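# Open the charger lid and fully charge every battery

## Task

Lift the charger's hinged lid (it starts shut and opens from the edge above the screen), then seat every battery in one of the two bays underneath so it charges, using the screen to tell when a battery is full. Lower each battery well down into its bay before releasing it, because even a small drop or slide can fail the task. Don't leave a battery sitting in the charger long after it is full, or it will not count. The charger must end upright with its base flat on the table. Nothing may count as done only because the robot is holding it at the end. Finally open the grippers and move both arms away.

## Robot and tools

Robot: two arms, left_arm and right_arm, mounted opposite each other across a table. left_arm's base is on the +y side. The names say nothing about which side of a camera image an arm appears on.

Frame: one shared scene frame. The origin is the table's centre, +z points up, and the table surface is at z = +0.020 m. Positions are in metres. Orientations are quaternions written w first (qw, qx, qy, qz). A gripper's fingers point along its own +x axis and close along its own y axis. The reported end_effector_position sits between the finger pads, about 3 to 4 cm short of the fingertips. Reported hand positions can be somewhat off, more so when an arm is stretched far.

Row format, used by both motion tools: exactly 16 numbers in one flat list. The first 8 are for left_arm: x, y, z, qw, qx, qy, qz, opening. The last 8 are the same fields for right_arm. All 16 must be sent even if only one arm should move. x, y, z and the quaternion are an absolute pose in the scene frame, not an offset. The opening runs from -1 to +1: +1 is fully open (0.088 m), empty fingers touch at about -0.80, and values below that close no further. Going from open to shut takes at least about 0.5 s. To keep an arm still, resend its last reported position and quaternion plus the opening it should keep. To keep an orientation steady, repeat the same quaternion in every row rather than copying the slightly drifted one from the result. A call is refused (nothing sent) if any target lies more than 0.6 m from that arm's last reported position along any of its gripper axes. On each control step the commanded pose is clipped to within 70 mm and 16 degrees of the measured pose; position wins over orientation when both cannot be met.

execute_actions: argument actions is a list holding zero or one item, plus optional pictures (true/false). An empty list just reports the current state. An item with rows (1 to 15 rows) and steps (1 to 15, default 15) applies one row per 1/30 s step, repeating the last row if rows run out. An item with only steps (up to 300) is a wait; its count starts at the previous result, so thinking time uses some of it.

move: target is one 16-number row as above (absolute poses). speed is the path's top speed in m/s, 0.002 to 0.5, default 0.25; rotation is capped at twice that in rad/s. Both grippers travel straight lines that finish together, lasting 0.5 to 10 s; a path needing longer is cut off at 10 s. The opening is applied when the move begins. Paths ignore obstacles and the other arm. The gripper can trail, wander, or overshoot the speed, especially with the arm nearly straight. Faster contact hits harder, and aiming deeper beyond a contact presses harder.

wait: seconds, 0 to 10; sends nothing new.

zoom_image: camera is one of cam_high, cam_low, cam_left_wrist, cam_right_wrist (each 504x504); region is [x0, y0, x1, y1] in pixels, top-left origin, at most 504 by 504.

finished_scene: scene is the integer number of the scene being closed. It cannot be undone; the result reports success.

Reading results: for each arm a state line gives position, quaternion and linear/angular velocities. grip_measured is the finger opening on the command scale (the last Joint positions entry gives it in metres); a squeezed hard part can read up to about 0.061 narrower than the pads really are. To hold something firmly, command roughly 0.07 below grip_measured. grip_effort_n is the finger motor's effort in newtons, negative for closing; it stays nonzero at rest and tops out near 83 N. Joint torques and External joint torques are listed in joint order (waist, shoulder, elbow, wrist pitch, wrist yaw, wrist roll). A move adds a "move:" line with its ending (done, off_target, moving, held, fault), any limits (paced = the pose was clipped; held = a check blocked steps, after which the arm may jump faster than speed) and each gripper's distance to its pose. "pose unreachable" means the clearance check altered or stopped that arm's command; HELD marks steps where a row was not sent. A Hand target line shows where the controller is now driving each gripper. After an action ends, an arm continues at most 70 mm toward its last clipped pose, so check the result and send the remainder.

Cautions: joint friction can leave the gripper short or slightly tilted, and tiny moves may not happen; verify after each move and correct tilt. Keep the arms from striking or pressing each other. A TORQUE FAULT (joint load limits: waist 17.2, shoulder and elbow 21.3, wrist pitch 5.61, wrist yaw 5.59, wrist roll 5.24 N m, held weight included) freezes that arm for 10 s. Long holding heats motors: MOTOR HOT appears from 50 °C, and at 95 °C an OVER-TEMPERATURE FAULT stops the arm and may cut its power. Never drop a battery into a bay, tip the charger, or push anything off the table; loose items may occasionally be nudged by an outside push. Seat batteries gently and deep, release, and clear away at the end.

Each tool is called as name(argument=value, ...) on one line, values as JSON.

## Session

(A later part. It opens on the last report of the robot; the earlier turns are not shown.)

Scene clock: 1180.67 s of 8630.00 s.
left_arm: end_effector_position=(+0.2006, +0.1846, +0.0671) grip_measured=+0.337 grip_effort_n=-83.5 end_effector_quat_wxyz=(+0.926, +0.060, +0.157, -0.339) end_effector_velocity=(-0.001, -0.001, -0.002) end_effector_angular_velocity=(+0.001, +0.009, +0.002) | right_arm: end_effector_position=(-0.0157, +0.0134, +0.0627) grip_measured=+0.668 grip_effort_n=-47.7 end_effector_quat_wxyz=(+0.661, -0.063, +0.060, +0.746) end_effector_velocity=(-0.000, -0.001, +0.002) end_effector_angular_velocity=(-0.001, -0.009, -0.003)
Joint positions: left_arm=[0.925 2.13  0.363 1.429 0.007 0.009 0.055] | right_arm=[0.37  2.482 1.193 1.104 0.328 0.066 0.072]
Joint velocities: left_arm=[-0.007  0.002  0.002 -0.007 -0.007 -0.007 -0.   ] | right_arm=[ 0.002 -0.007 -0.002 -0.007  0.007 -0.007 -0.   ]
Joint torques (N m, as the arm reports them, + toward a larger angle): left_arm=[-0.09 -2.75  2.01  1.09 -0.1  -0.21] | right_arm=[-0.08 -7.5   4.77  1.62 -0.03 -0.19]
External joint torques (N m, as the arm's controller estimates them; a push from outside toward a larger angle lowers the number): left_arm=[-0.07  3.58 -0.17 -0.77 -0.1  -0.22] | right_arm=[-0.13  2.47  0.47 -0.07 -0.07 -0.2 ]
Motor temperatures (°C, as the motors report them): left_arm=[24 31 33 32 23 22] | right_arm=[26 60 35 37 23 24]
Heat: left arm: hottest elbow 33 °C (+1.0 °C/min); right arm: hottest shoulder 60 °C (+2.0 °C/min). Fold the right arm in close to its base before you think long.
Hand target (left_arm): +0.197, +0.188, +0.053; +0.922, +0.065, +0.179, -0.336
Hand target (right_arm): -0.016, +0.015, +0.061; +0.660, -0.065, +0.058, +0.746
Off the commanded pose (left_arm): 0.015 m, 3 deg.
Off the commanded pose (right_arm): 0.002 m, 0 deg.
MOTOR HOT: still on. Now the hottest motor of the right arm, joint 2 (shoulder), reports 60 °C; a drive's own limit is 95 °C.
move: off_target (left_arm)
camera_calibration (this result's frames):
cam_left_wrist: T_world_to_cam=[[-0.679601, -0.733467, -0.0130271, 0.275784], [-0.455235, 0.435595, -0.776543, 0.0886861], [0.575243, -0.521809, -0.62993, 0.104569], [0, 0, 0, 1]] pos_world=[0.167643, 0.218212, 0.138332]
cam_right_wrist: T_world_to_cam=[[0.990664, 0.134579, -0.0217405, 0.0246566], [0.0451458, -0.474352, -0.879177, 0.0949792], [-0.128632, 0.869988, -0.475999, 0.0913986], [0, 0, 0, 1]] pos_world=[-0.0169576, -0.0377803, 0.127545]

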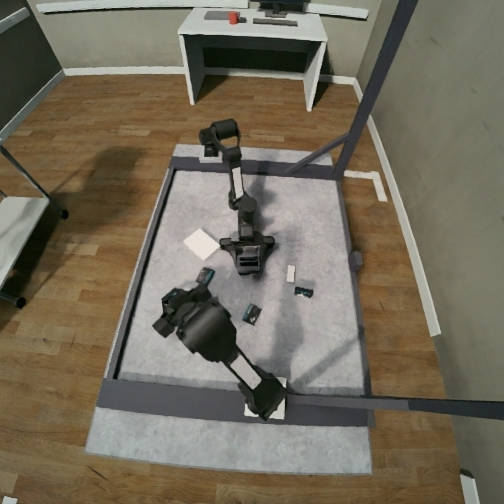

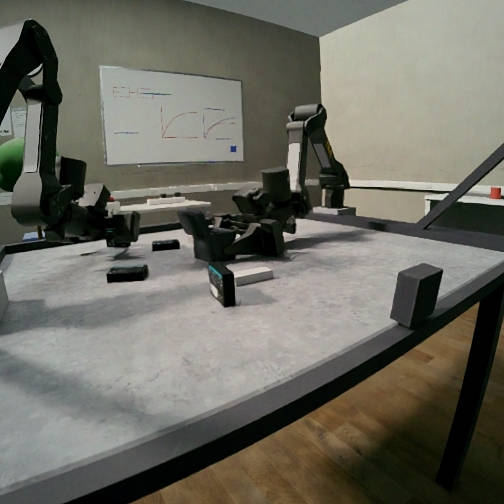

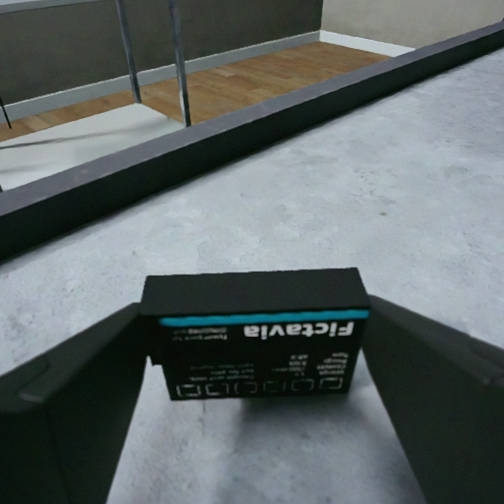

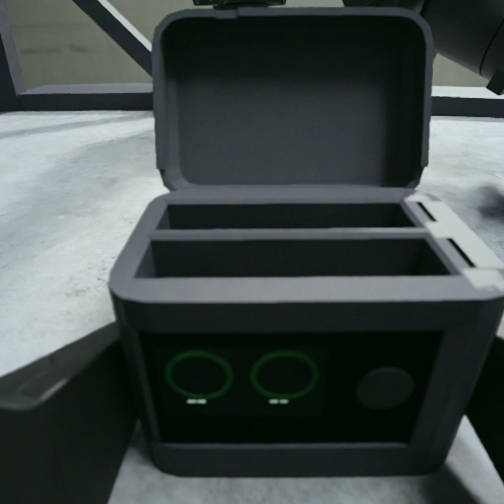

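move(target=[0.199,0.186,0.064,0.9224,0.0653,0.1793,-0.3357,0.3,-0.016,0.015,0.061,0.66,-0.0653,0.0578,0.746,0.66], speed=0.01)

move(target=[0.199,0.186,0.064,0.9224,0.0653,0.1793,-0.3357,0.7,-0.016,0.015,0.061,0.66,-0.0653,0.0578,0.746,0.66], speed=0.01)

move(target=[0.195,0.19,0.125,0.9,0.1,0.27,-0.328,0.7,-0.016,0.015,0.061,0.66,-0.0653,0.0578,0.746,0.66], speed=0.06)

move(target=[0.215,0.172,0.145,0.7318,0.2145,0.5895,-0.2664,0.7,-0.016,0.015,0.061,0.66,-0.0653,0.0578,0.746,0.66], speed=0.2)

Scene clock: 1193.97 s of 8630.00 s.
left_arm: end_effector_position=(+0.2011, +0.1843, +0.0686) grip_measured=+0.337 grip_effort_n=-83.5 end_effector_quat_wxyz=(+0.924, +0.065, +0.169, -0.338) end_effector_velocity=(-0.000, +0.001, +0.001) end_effector_angular_velocity=(-0.002, +0.005, +0.007) | right_arm: end_effector_position=(-0.0157, +0.0134, +0.0627) grip_measured=+0.668 grip_effort_n=-48.1 end_effector_quat_wxyz=(+0.661, -0.063, +0.060, +0.746) end_effector_velocity=(+0.004, -0.000, -0.003) end_effector_angular_velocity=(-0.014, +0.017, -0.004)
Joint positions: left_arm=[0.925 2.086 0.368 1.354 0.007 0.008 0.055] | right_arm=[0.37  2.482 1.193 1.104 0.328 0.066 0.072]
Joint velocities: left_arm=[-0.002 -0.007 -0.002 -0.007 -0.007 -0.007 -0.   ] | right_arm=[-0.007 -0.002 -0.007 -0.007 -0.007  0.022 -0.   ]
Joint torques (N m, as the arm reports them, + toward a larger angle): left_arm=[-0.18 -5.26  2.18  1.19 -0.15 -0.2 ] | right_arm=[-0.05 -7.51  4.72  1.62 -0.05 -0.18]
External joint torques (N m, as the arm's controller estimates them; a push from outside toward a larger angle lowers the number): left_arm=[-0.19  1.05 -0.26 -0.66 -0.14 -0.21] | right_arm=[-0.05  2.35  0.51 -0.04 -0.09 -0.19]
Motor temperatures (°C, as the motors report them): left_arm=[24 31 31 32 23 22] | right_arm=[26 60 35 37 23 24]
Heat: left arm: hottest wrist pitch 32 °C (+0.0 °C/min); right arm: hottest shoulder 60 °C (+1.0 °C/min). Fold the right arm in close to its base before you think long.
Hand target (left_arm): +0.199, +0.186, +0.064; +0.922, +0.065, +0.179, -0.336
Hand target (right_arm): -0.016, +0.015, +0.061; +0.660, -0.065, +0.058, +0.746
Off the commanded pose (left_arm): 0.005 m, 1 deg.
Off the commanded pose (right_arm): 0.002 m, 0 deg.
MOTOR HOT: still on. Now the hottest motor of the right arm, joint 2 (shoulder), reports 60 °C; a drive's own limit is 95 °C.
move: done
camera_calibration (this result's frames):
cam_left_wrist: T_world_to_cam=[[-0.679484, -0.733602, -0.0113996, 0.275779], [-0.470682, 0.447773, -0.760236, 0.0899463], [0.562815, -0.511202, -0.649547, 0.107031], [0, 0, 0, 1]] pos_world=[0.169485, 0.216751, 0.141046]
cam_right_wrist: T_world_to_cam=[[0.990664, 0.134579, -0.0217405, 0.0246566], [0.0451458, -0.474352, -0.879177, 0.0949792], [-0.128632, 0.869988, -0.475999, 0.0913986], [0, 0, 0, 1]] pos_world=[-0.0169576, -0.0377803, 0.127545]

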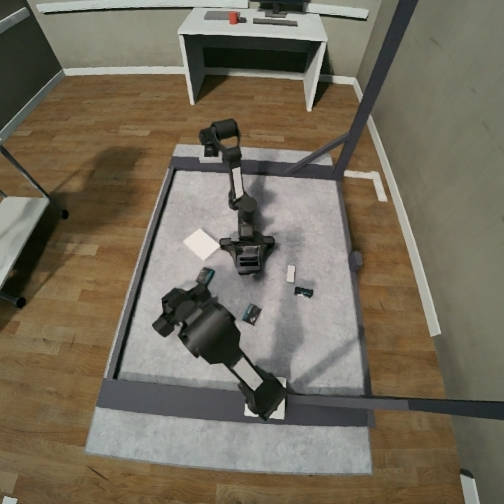

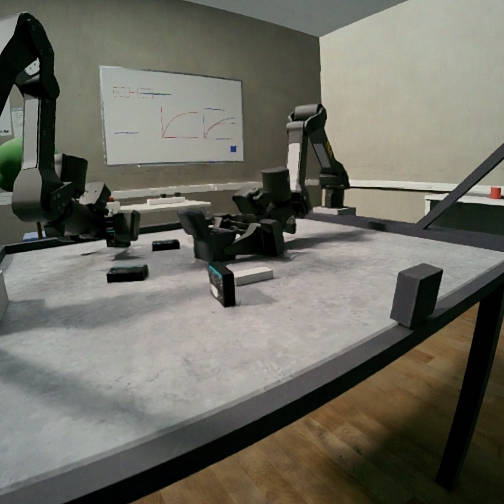

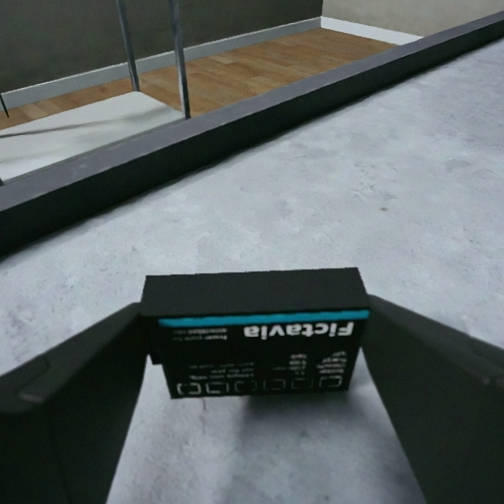

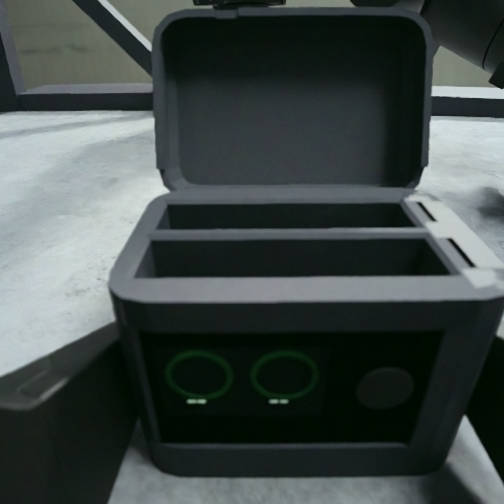

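Scene clock: 1195.27 s of 8630.00 s.
left_arm: end_effector_position=(+0.2005, +0.1848, +0.0667) grip_measured=+0.697 grip_effort_n=14.2 end_effector_quat_wxyz=(+0.923, +0.065, +0.174, -0.337) end_effector_velocity=(+0.003, +0.003, -0.000) end_effector_angular_velocity=(+0.003, +0.001, +0.026) | right_arm: end_effector_position=(-0.0157, +0.0134, +0.0627) grip_measured=+0.668 grip_effort_n=-47.7 end_effector_quat_wxyz=(+0.661, -0.063, +0.060, +0.746) end_effector_velocity=(+0.003, +0.001, +0.002) end_effector_angular_velocity=(+0.007, -0.003, +0.001)
Joint positions: left_arm=[0.925 2.085 0.369 1.343 0.007 0.007 0.073] | right_arm=[0.37  2.482 1.193 1.104 0.328 0.066 0.072]
Joint velocities: left_arm=[ 0.002 -0.002  0.002 -0.007 -0.022 -0.007 -0.   ] | right_arm=[-0.007 -0.002 -0.002  0.007 -0.007 -0.007  0.   ]
Joint torques (N m, as the arm reports them, + toward a larger angle): left_arm=[-0.14 -5.34  2.26  1.86 -0.15 -0.17] | right_arm=[-0.12 -7.6   4.79  1.6  -0.04 -0.19]
External joint torques (N m, as the arm's controller estimates them; a push from outside toward a larger angle lowers the number): left_arm=[-0.19  0.97 -0.21  0.01 -0.14 -0.18] | right_arm=[-0.12  2.4   0.46 -0.09 -0.07 -0.19]
Motor temperatures (°C, as the motors report them): left_arm=[24 31 31 32 23 22] | right_arm=[26 60 35 37 23 24]
Heat: left arm: hottest wrist pitch 32 °C (+0.0 °C/min); right arm: hottest shoulder 60 °C (+1.0 °C/min). Fold the right arm in close to its base before you think long.
Hand target (left_arm): +0.199, +0.186, +0.064; +0.922, +0.065, +0.179, -0.336
Hand target (right_arm): -0.016, +0.015, +0.061; +0.660, -0.065, +0.058, +0.746
Off the commanded pose (left_arm): 0.003 m, 1 deg.
Off the commanded pose (right_arm): 0.002 m, 0 deg.
MOTOR HOT: still on. Now the hottest motor of the right arm, joint 2 (shoulder), reports 60 °C; a drive's own limit is 95 °C.
move: done
camera_calibration (this result's frames):
cam_left_wrist: T_world_to_cam=[[-0.67917, -0.73392, -0.00943737, 0.275585], [-0.477402, 0.451481, -0.753825, 0.0882601], [0.557508, -0.50747, -0.657008, 0.107148], [0, 0, 0, 1]] pos_world=[0.169569, 0.216784, 0.139531]
cam_right_wrist: T_world_to_cam=[[0.990664, 0.134579, -0.0217405, 0.0246566], [0.0451458, -0.474352, -0.879177, 0.0949792], [-0.128632, 0.869988, -0.475999, 0.0913986], [0, 0, 0, 1]] pos_world=[-0.0169576, -0.0377803, 0.127545]

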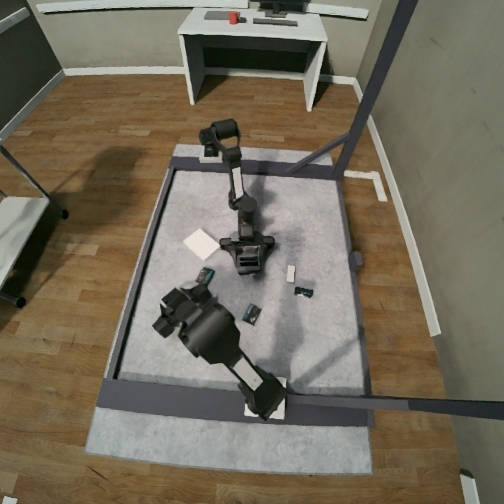

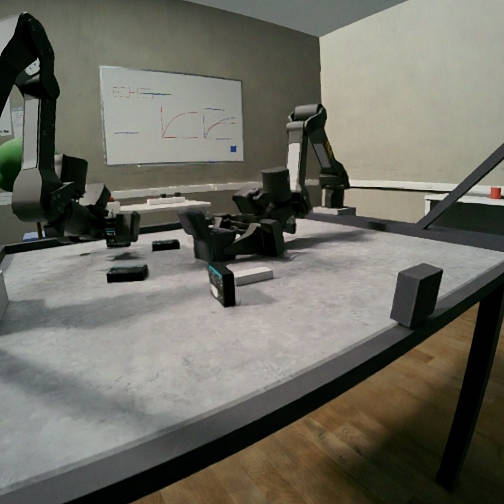

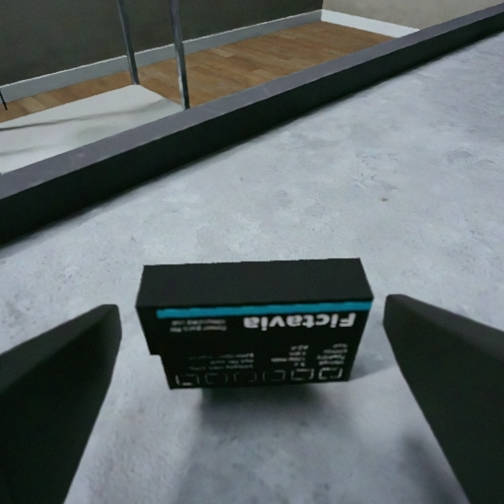

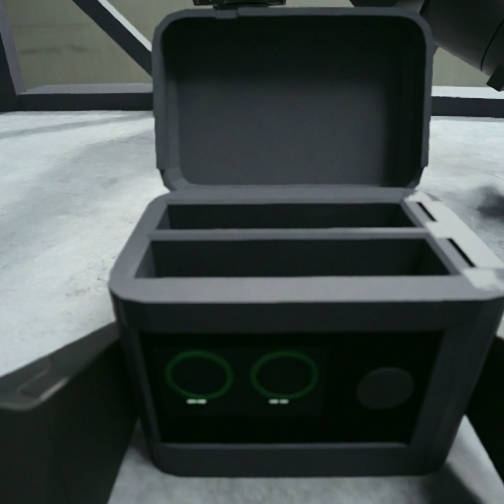

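Scene clock: 1197.33 s of 8630.00 s.
left_arm: end_effector_position=(+0.1929, +0.1911, +0.1216) grip_measured=+0.697 grip_effort_n=13.7 end_effector_quat_wxyz=(+0.898, +0.101, +0.273, -0.329) end_effector_velocity=(-0.005, +0.004, -0.007) end_effector_angular_velocity=(+0.031, +0.041, +0.008) | right_arm: end_effector_position=(-0.0157, +0.0134, +0.0627) grip_measured=+0.668 grip_effort_n=-47.7 end_effector_quat_wxyz=(+0.661, -0.063, +0.060, +0.746) end_effector_velocity=(+0.003, +0.000, -0.001) end_effector_angular_velocity=(-0.007, +0.003, -0.011)
Joint positions: left_arm=[0.925 1.564 0.48  0.493 0.007 0.007 0.073] | right_arm=[0.37  2.482 1.193 1.104 0.328 0.066 0.072]
Joint velocities: left_arm=[-0.002 -0.012  0.002 -0.066 -0.007 -0.007 -0.   ] | right_arm=[-0.002 -0.002 -0.002 -0.007  0.007  0.007 -0.   ]
Joint torques (N m, as the arm reports them, + toward a larger angle): left_arm=[ 0.03 -5.5   7.17  1.76 -0.1   0.  ] | right_arm=[-0.12 -7.51  4.75  1.63 -0.02 -0.17]
External joint torques (N m, as the arm's controller estimates them; a push from outside toward a larger angle lowers the number): left_arm=[ 0.05 -0.09  1.7   0.06 -0.1  -0.01] | right_arm=[-0.1   2.46  0.46 -0.06 -0.06 -0.18]
Motor temperatures (°C, as the motors report them): left_arm=[24 31 31 32 23 22] | right_arm=[26 60 35 37 23 24]
Heat: left arm: hottest wrist pitch 32 °C (+0.0 °C/min); right arm: hottest shoulder 60 °C (+1.0 °C/min). Fold the right arm in close to its base before you think long.
Hand target (left_arm): +0.194, +0.190, +0.126; +0.900, +0.100, +0.270, -0.328
Hand target (right_arm): -0.016, +0.015, +0.061; +0.660, -0.065, +0.058, +0.746
Off the commanded pose (left_arm): 0.004 m, 0 deg.
Off the commanded pose (right_arm): 0.002 m, 0 deg.
MOTOR HOT: still on. Now the hottest motor of the right arm, joint 2 (shoulder), reports 60 °C; a drive's own limit is 95 °C.
move: done
camera_calibration (this result's frames):
cam_left_wrist: T_world_to_cam=[[-0.679754, -0.733436, 0.00248865, 0.274137], [-0.590693, 0.545441, -0.594622, 0.107726], [0.43476, -0.405667, -0.804001, 0.172768], [0, 0, 0, 1]] pos_world=[0.174866, 0.21239, 0.20228]
cam_right_wrist: T_world_to_cam=[[0.990664, 0.134579, -0.0217405, 0.0246566], [0.0451458, -0.474352, -0.879177, 0.0949792], [-0.128632, 0.869988, -0.475999, 0.0913986], [0, 0, 0, 1]] pos_world=[-0.0169576, -0.0377803, 0.127545]

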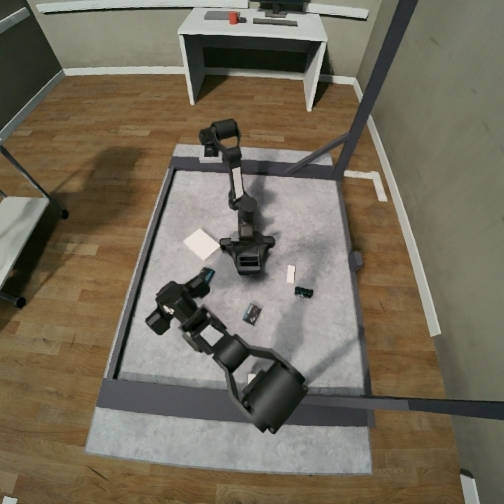

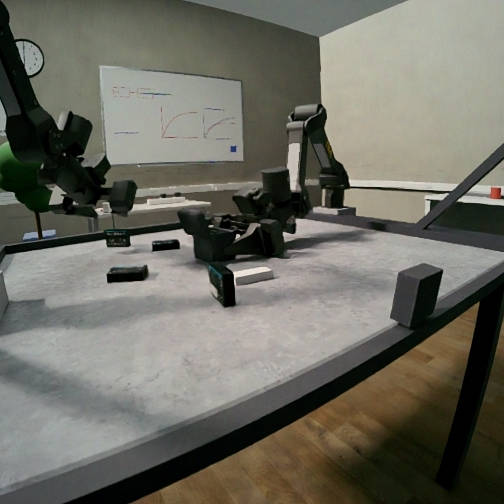

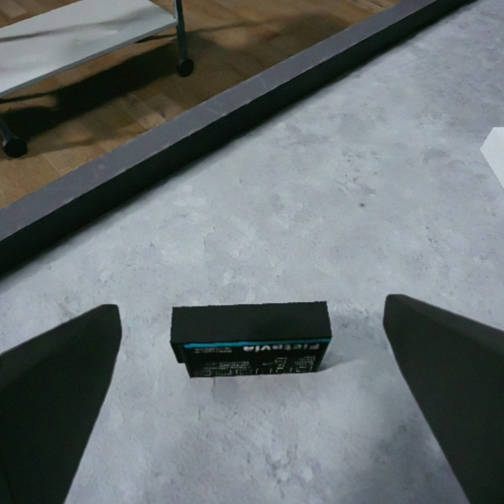

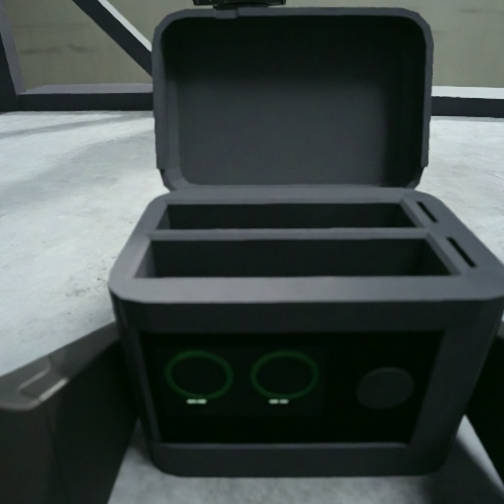

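Scene clock: 1199.70 s of 8630.00 s.
left_arm: end_effector_position=(+0.2142, +0.1739, +0.1501) grip_measured=+0.697 grip_effort_n=14.2 end_effector_quat_wxyz=(+0.736, +0.212, +0.584, -0.269) end_effector_velocity=(-0.000, +0.000, -0.001) end_effector_angular_velocity=(+0.018, +0.008, -0.008) | right_arm: end_effector_position=(-0.0157, +0.0134, +0.0627) grip_measured=+0.668 grip_effort_n=-48.1 end_effector_quat_wxyz=(+0.661, -0.063, +0.060, +0.746) end_effector_velocity=(+0.001, -0.001, -0.000) end_effector_angular_velocity=(-0.006, -0.009, +0.006)
Joint positions: left_arm=[ 0.925  1.875  1.407 -0.874  0.004  0.006  0.073] | right_arm=[0.37  2.482 1.193 1.104 0.328 0.066 0.072]
Joint velocities: left_arm=[-0.002  0.012  0.017 -0.022 -0.007  0.007 -0.   ] | right_arm=[-0.002 -0.007 -0.007 -0.007 -0.007 -0.007 -0.   ]
Joint torques (N m, as the arm reports them, + toward a larger angle): left_arm=[-0.45 -6.22  8.06  0.72 -0.14 -0.15] | right_arm=[-0.09 -7.51  4.74  1.63 -0.03 -0.18]
External joint torques (N m, as the arm's controller estimates them; a push from outside toward a larger angle lowers the number): left_arm=[-0.45  2.28  1.88 -0.02 -0.14 -0.15] | right_arm=[-0.11  2.46  0.46 -0.05 -0.07 -0.19]
Motor temperatures (°C, as the motors report them): left_arm=[24 31 32 32 23 22] | right_arm=[26 60 35 37 23 24]
Heat: left arm: hottest elbow 32 °C (+0.0 °C/min); right arm: hottest shoulder 60 °C (+1.0 °C/min). Fold the right arm in close to its base before you think long.
Hand target (left_arm): +0.214, +0.173, +0.146; +0.732, +0.214, +0.590, -0.266
Hand target (right_arm): -0.016, +0.015, +0.061; +0.660, -0.065, +0.058, +0.746
Off the commanded pose (left_arm): 0.005 m, 1 deg.
Off the commanded pose (right_arm): 0.002 m, 0 deg.
MOTOR HOT: still on. Now the hottest motor of the right arm, joint 2 (shoulder), reports 60 °C; a drive's own limit is 95 °C.
move: done
camera_calibration (this result's frames):
cam_left_wrist: T_world_to_cam=[[-0.666057, -0.745, 0.0366531, 0.269828], [-0.73791, 0.665299, 0.113424, 0.0509979], [-0.108886, 0.0484999, -0.99287, 0.24523], [0, 0, 0, 1]] pos_world=[0.244055, 0.1552, 0.227807]
cam_right_wrist: T_world_to_cam=[[0.990664, 0.134579, -0.0217405, 0.0246566], [0.0451458, -0.474352, -0.879177, 0.0949792], [-0.128632, 0.869988, -0.475999, 0.0913986], [0, 0, 0, 1]] pos_world=[-0.0169576, -0.0377803, 0.127545]

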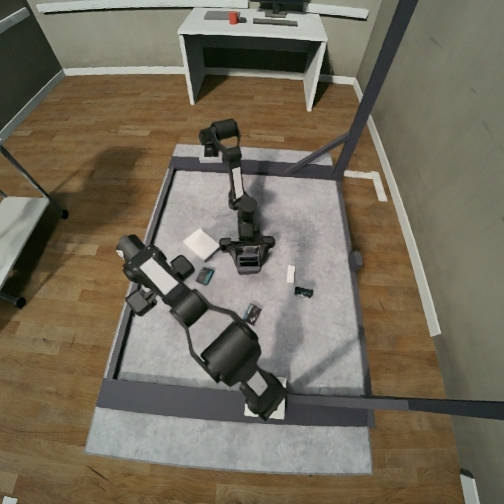

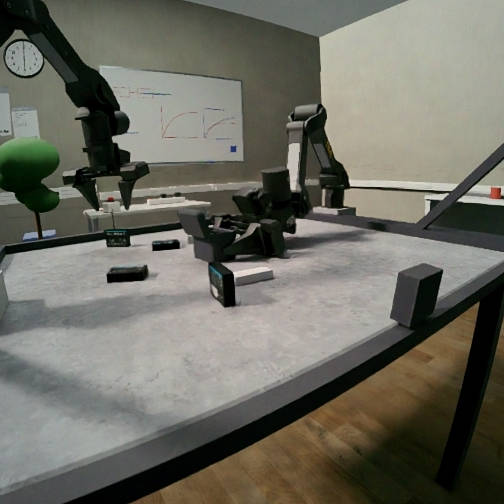

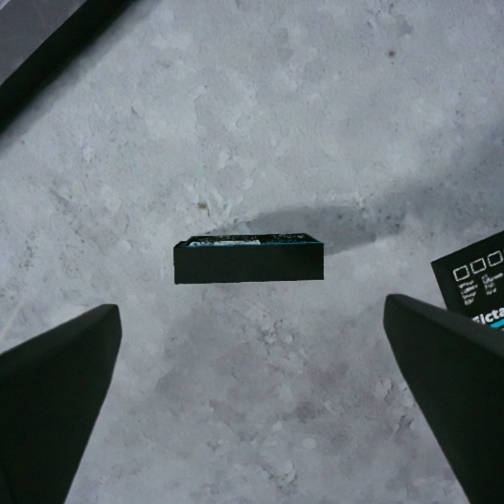

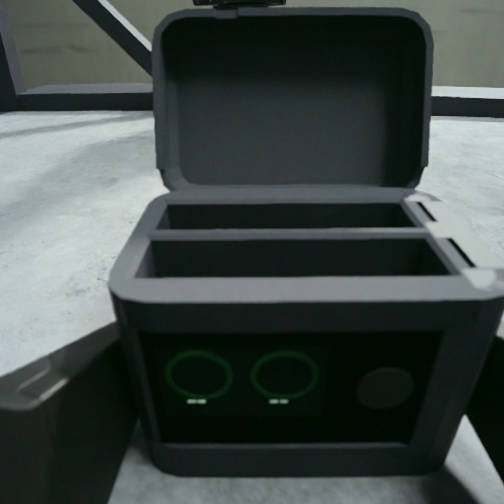

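move(target=[0.2135,0.1745,0.102,0.7198,0.2198,0.604,-0.262,0.7,-0.016,0.015,0.061,0.66,-0.0653,0.0578,0.746,0.66], speed=0.04)

Scene clock: 1209.63 s of 8630.00 s.
left_arm: end_effector_position=(+0.2164, +0.1721, +0.1110) grip_measured=+0.697 grip_effort_n=14.2 end_effector_quat_wxyz=(+0.727, +0.216, +0.596, -0.266) end_effector_velocity=(+0.002, +0.001, +0.001) end_effector_angular_velocity=(+0.013, -0.020, -0.005) | right_arm: end_effector_position=(-0.0157, +0.0134, +0.0627) grip_measured=+0.668 grip_effort_n=-47.7 end_effector_quat_wxyz=(+0.661, -0.063, +0.060, +0.746) end_effector_velocity=(-0.002, -0.001, -0.001) end_effector_angular_velocity=(-0.007, -0.007, +0.020)
Joint positions: left_arm=[ 0.925  1.95   1.354 -0.777  0.004  0.006  0.073] | right_arm=[0.37  2.482 1.193 1.104 0.328 0.066 0.072]
Joint velocities: left_arm=[-0.002 -0.002 -0.002  0.007 -0.022  0.007 -0.   ] | right_arm=[-0.002 -0.002 -0.002 -0.007 -0.022 -0.007 -0.   ]
Joint torques (N m, as the arm reports them, + toward a larger angle): left_arm=[-0.05 -6.34  5.6   0.98 -0.15 -0.02] | right_arm=[-0.12 -7.55  4.72  1.62 -0.04 -0.2 ]
External joint torques (N m, as the arm's controller estimates them; a push from outside toward a larger angle lowers the number): left_arm=[-0.07  2.52 -0.36  0.28 -0.14 -0.02] | right_arm=[-0.13  2.35  0.46 -0.04 -0.07 -0.21]
Motor temperatures (°C, as the motors report them): left_arm=[24 32 32 31 23 22] | right_arm=[26 60 35 37 23 24]
Heat: left arm: hottest shoulder 32 °C (+0.0 °C/min); right arm: hottest shoulder 60 °C (+1.0 °C/min). Fold the right arm in close to its base before you think long.
Hand target (left_arm): +0.214, +0.174, +0.102; +0.720, +0.220, +0.604, -0.262
Hand target (right_arm): -0.016, +0.015, +0.061; +0.660, -0.065, +0.058, +0.746
Off the commanded pose (left_arm): 0.010 m, 1 deg.
Off the commanded pose (right_arm): 0.002 m, 0 deg.
MOTOR HOT: still on. Now the hottest motor of the right arm, joint 2 (shoulder), reports 60 °C; a drive's own limit is 95 °C.
move: off_target (left_arm)
camera_calibration (this result's frames):
cam_left_wrist: T_world_to_cam=[[-0.665125, -0.745795, 0.0373961, 0.271272], [-0.734934, 0.662662, 0.144054, 0.0546214], [-0.132216, 0.0683304, -0.988863, 0.208002], [0, 0, 0, 1]] pos_world=[0.248074, 0.151905, 0.187673]
cam_right_wrist: T_world_to_cam=[[0.990664, 0.134579, -0.0217405, 0.0246566], [0.0451458, -0.474352, -0.879177, 0.0949792], [-0.128632, 0.869988, -0.475999, 0.0913986], [0, 0, 0, 1]] pos_world=[-0.0169576, -0.0377803, 0.127545]

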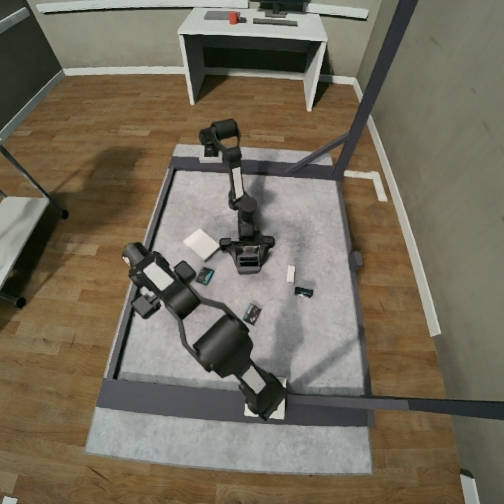

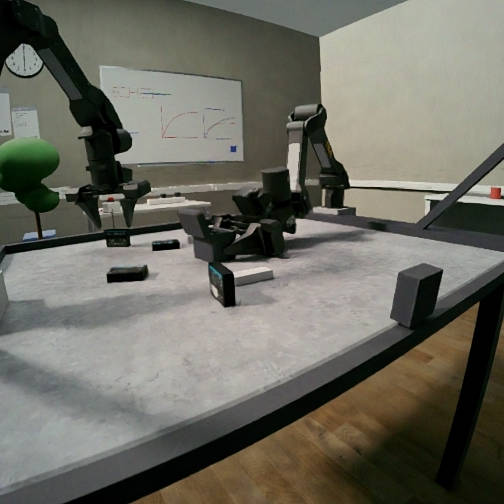

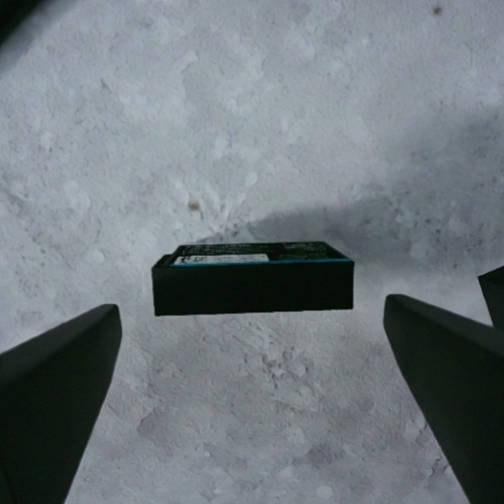

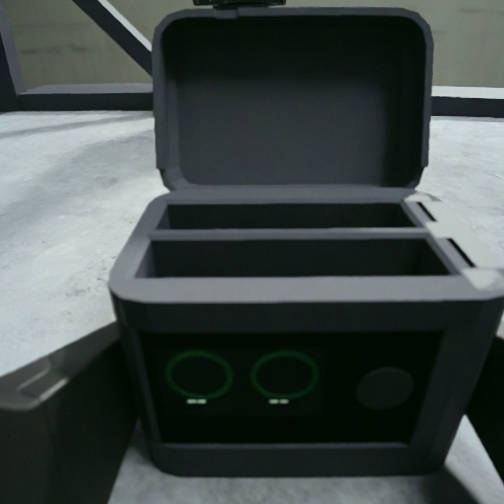

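move(target=[0.2168,0.1715,0.0935,0.7198,0.2198,0.604,-0.262,0.7,-0.016,0.015,0.061,0.66,-0.0653,0.0578,0.746,0.66], speed=0.015)

zoom_image(camera="cam_left_wrist", region=[80, 230, 420, 380])

zoom_image(camera="cam_low", region=[70, 180, 160, 260])

Scene clock: 1229.50 s of 8630.00 s.
left_arm: end_effector_position=(+0.2192, +0.1698, +0.1020) grip_measured=+0.697 grip_effort_n=13.7 end_effector_quat_wxyz=(+0.726, +0.216, +0.596, -0.265) end_effector_velocity=(-0.005, -0.004, -0.003) end_effector_angular_velocity=(-0.014, +0.015, -0.019) | right_arm: end_effector_position=(-0.0157, +0.0134, +0.0627) grip_measured=+0.668 grip_effort_n=-47.7 end_effector_quat_wxyz=(+0.661, -0.063, +0.060, +0.746) end_effector_velocity=(+0.003, -0.000, -0.004) end_effector_angular_velocity=(-0.010, -0.014, -0.008)
Joint positions: left_arm=[ 0.925  1.977  1.354 -0.752  0.004  0.006  0.073] | right_arm=[0.37  2.482 1.193 1.104 0.328 0.066 0.072]
Joint velocities: left_arm=[-0.007  0.002 -0.007  0.007  0.022  0.007 -0.   ] | right_arm=[-0.002  0.002 -0.002 -0.007  0.007 -0.007 -0.   ]
Joint torques (N m, as the arm reports them, + toward a larger angle): left_arm=[-0.17 -6.45  5.86  1.06 -0.15 -0.03] | right_arm=[-0.1  -7.52  4.78  1.61 -0.02 -0.17]
External joint torques (N m, as the arm's controller estimates them; a push from outside toward a larger angle lowers the number): left_arm=[-0.1   2.51 -0.02  0.37 -0.15 -0.03] | right_arm=[-0.07  2.38  0.51 -0.06 -0.06 -0.18]
Motor temperatures (°C, as the motors report them): left_arm=[24 34 32 31 23 22] | right_arm=[26 60 35 37 23 24]
Heat: left arm: hottest shoulder 34 °C (+1.0 °C/min); right arm: hottest shoulder 60 °C (+1.0 °C/min). Fold the right arm in close to its base before you think long.
Hand target (left_arm): +0.217, +0.171, +0.094; +0.720, +0.220, +0.604, -0.262
Hand target (right_arm): -0.016, +0.015, +0.061; +0.660, -0.065, +0.058, +0.746
Off the commanded pose (left_arm): 0.009 m, 1 deg.
Off the commanded pose (right_arm): 0.002 m, 0 deg.
MOTOR HOT: still on. Now the hottest motor of the right arm, joint 2 (shoulder), reports 60 °C; a drive's own limit is 95 °C.
move: off_target (left_arm)
camera_calibration (this result's frames):
cam_left_wrist: T_world_to_cam=[[-0.66507, -0.74584, 0.0374637, 0.27173], [-0.734721, 0.662485, 0.14594, 0.0593517], [-0.133667, 0.0695349, -0.988584, 0.199662], [0, 0, 0, 1]] pos_world=[0.251015, 0.149464, 0.178541]
cam_right_wrist: T_world_to_cam=[[0.990664, 0.134579, -0.0217405, 0.0246566], [0.0451458, -0.474352, -0.879177, 0.0949792], [-0.128632, 0.869988, -0.475999, 0.0913986], [0, 0, 0, 1]] pos_world=[-0.0169576, -0.0377803, 0.127545]

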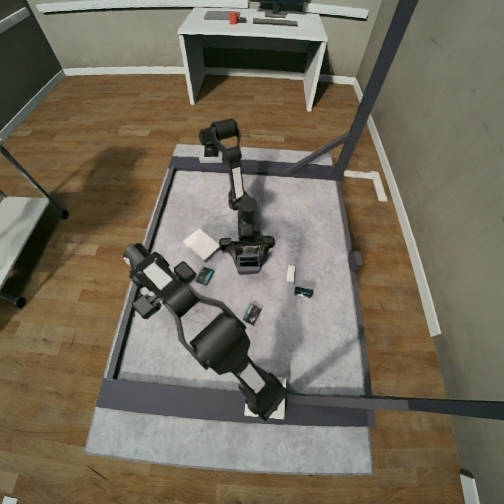

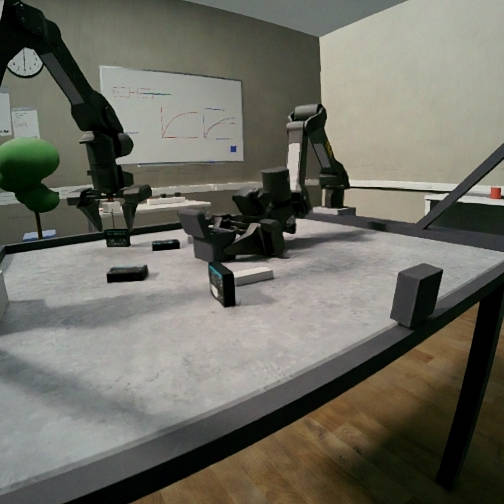

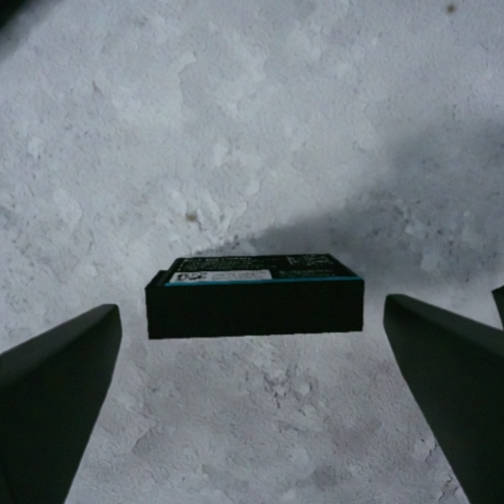

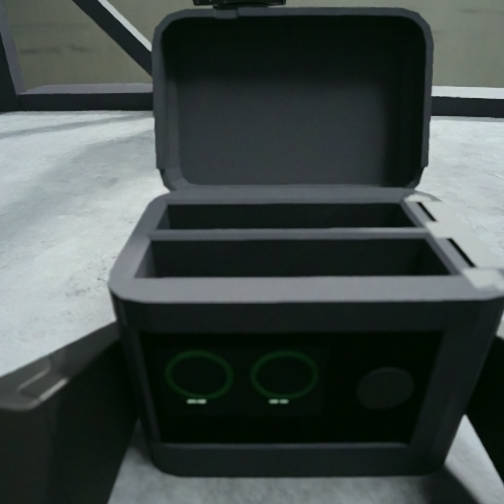

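Region (80, 230, 420, 380) of cam_left_wrist's 504x504 image, scaled by 1.482, with more detail than that image has; it fills the top 222 rows of this view, and the rest is white.

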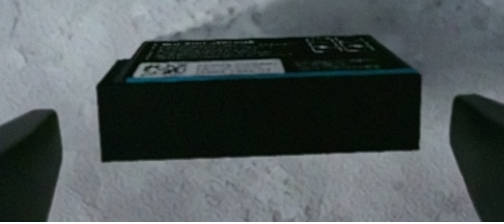

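Region (70, 180, 160, 260) of cam_low's 504x504 image, scaled by 5.600, with more detail than that image has.

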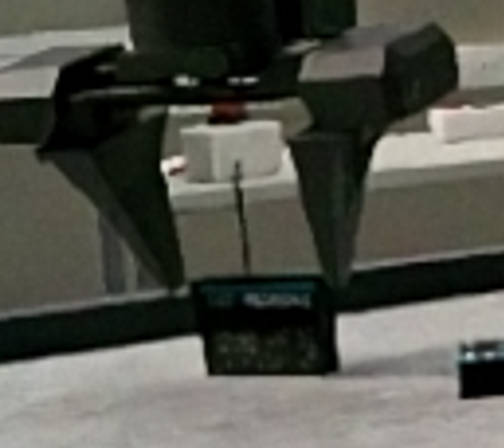

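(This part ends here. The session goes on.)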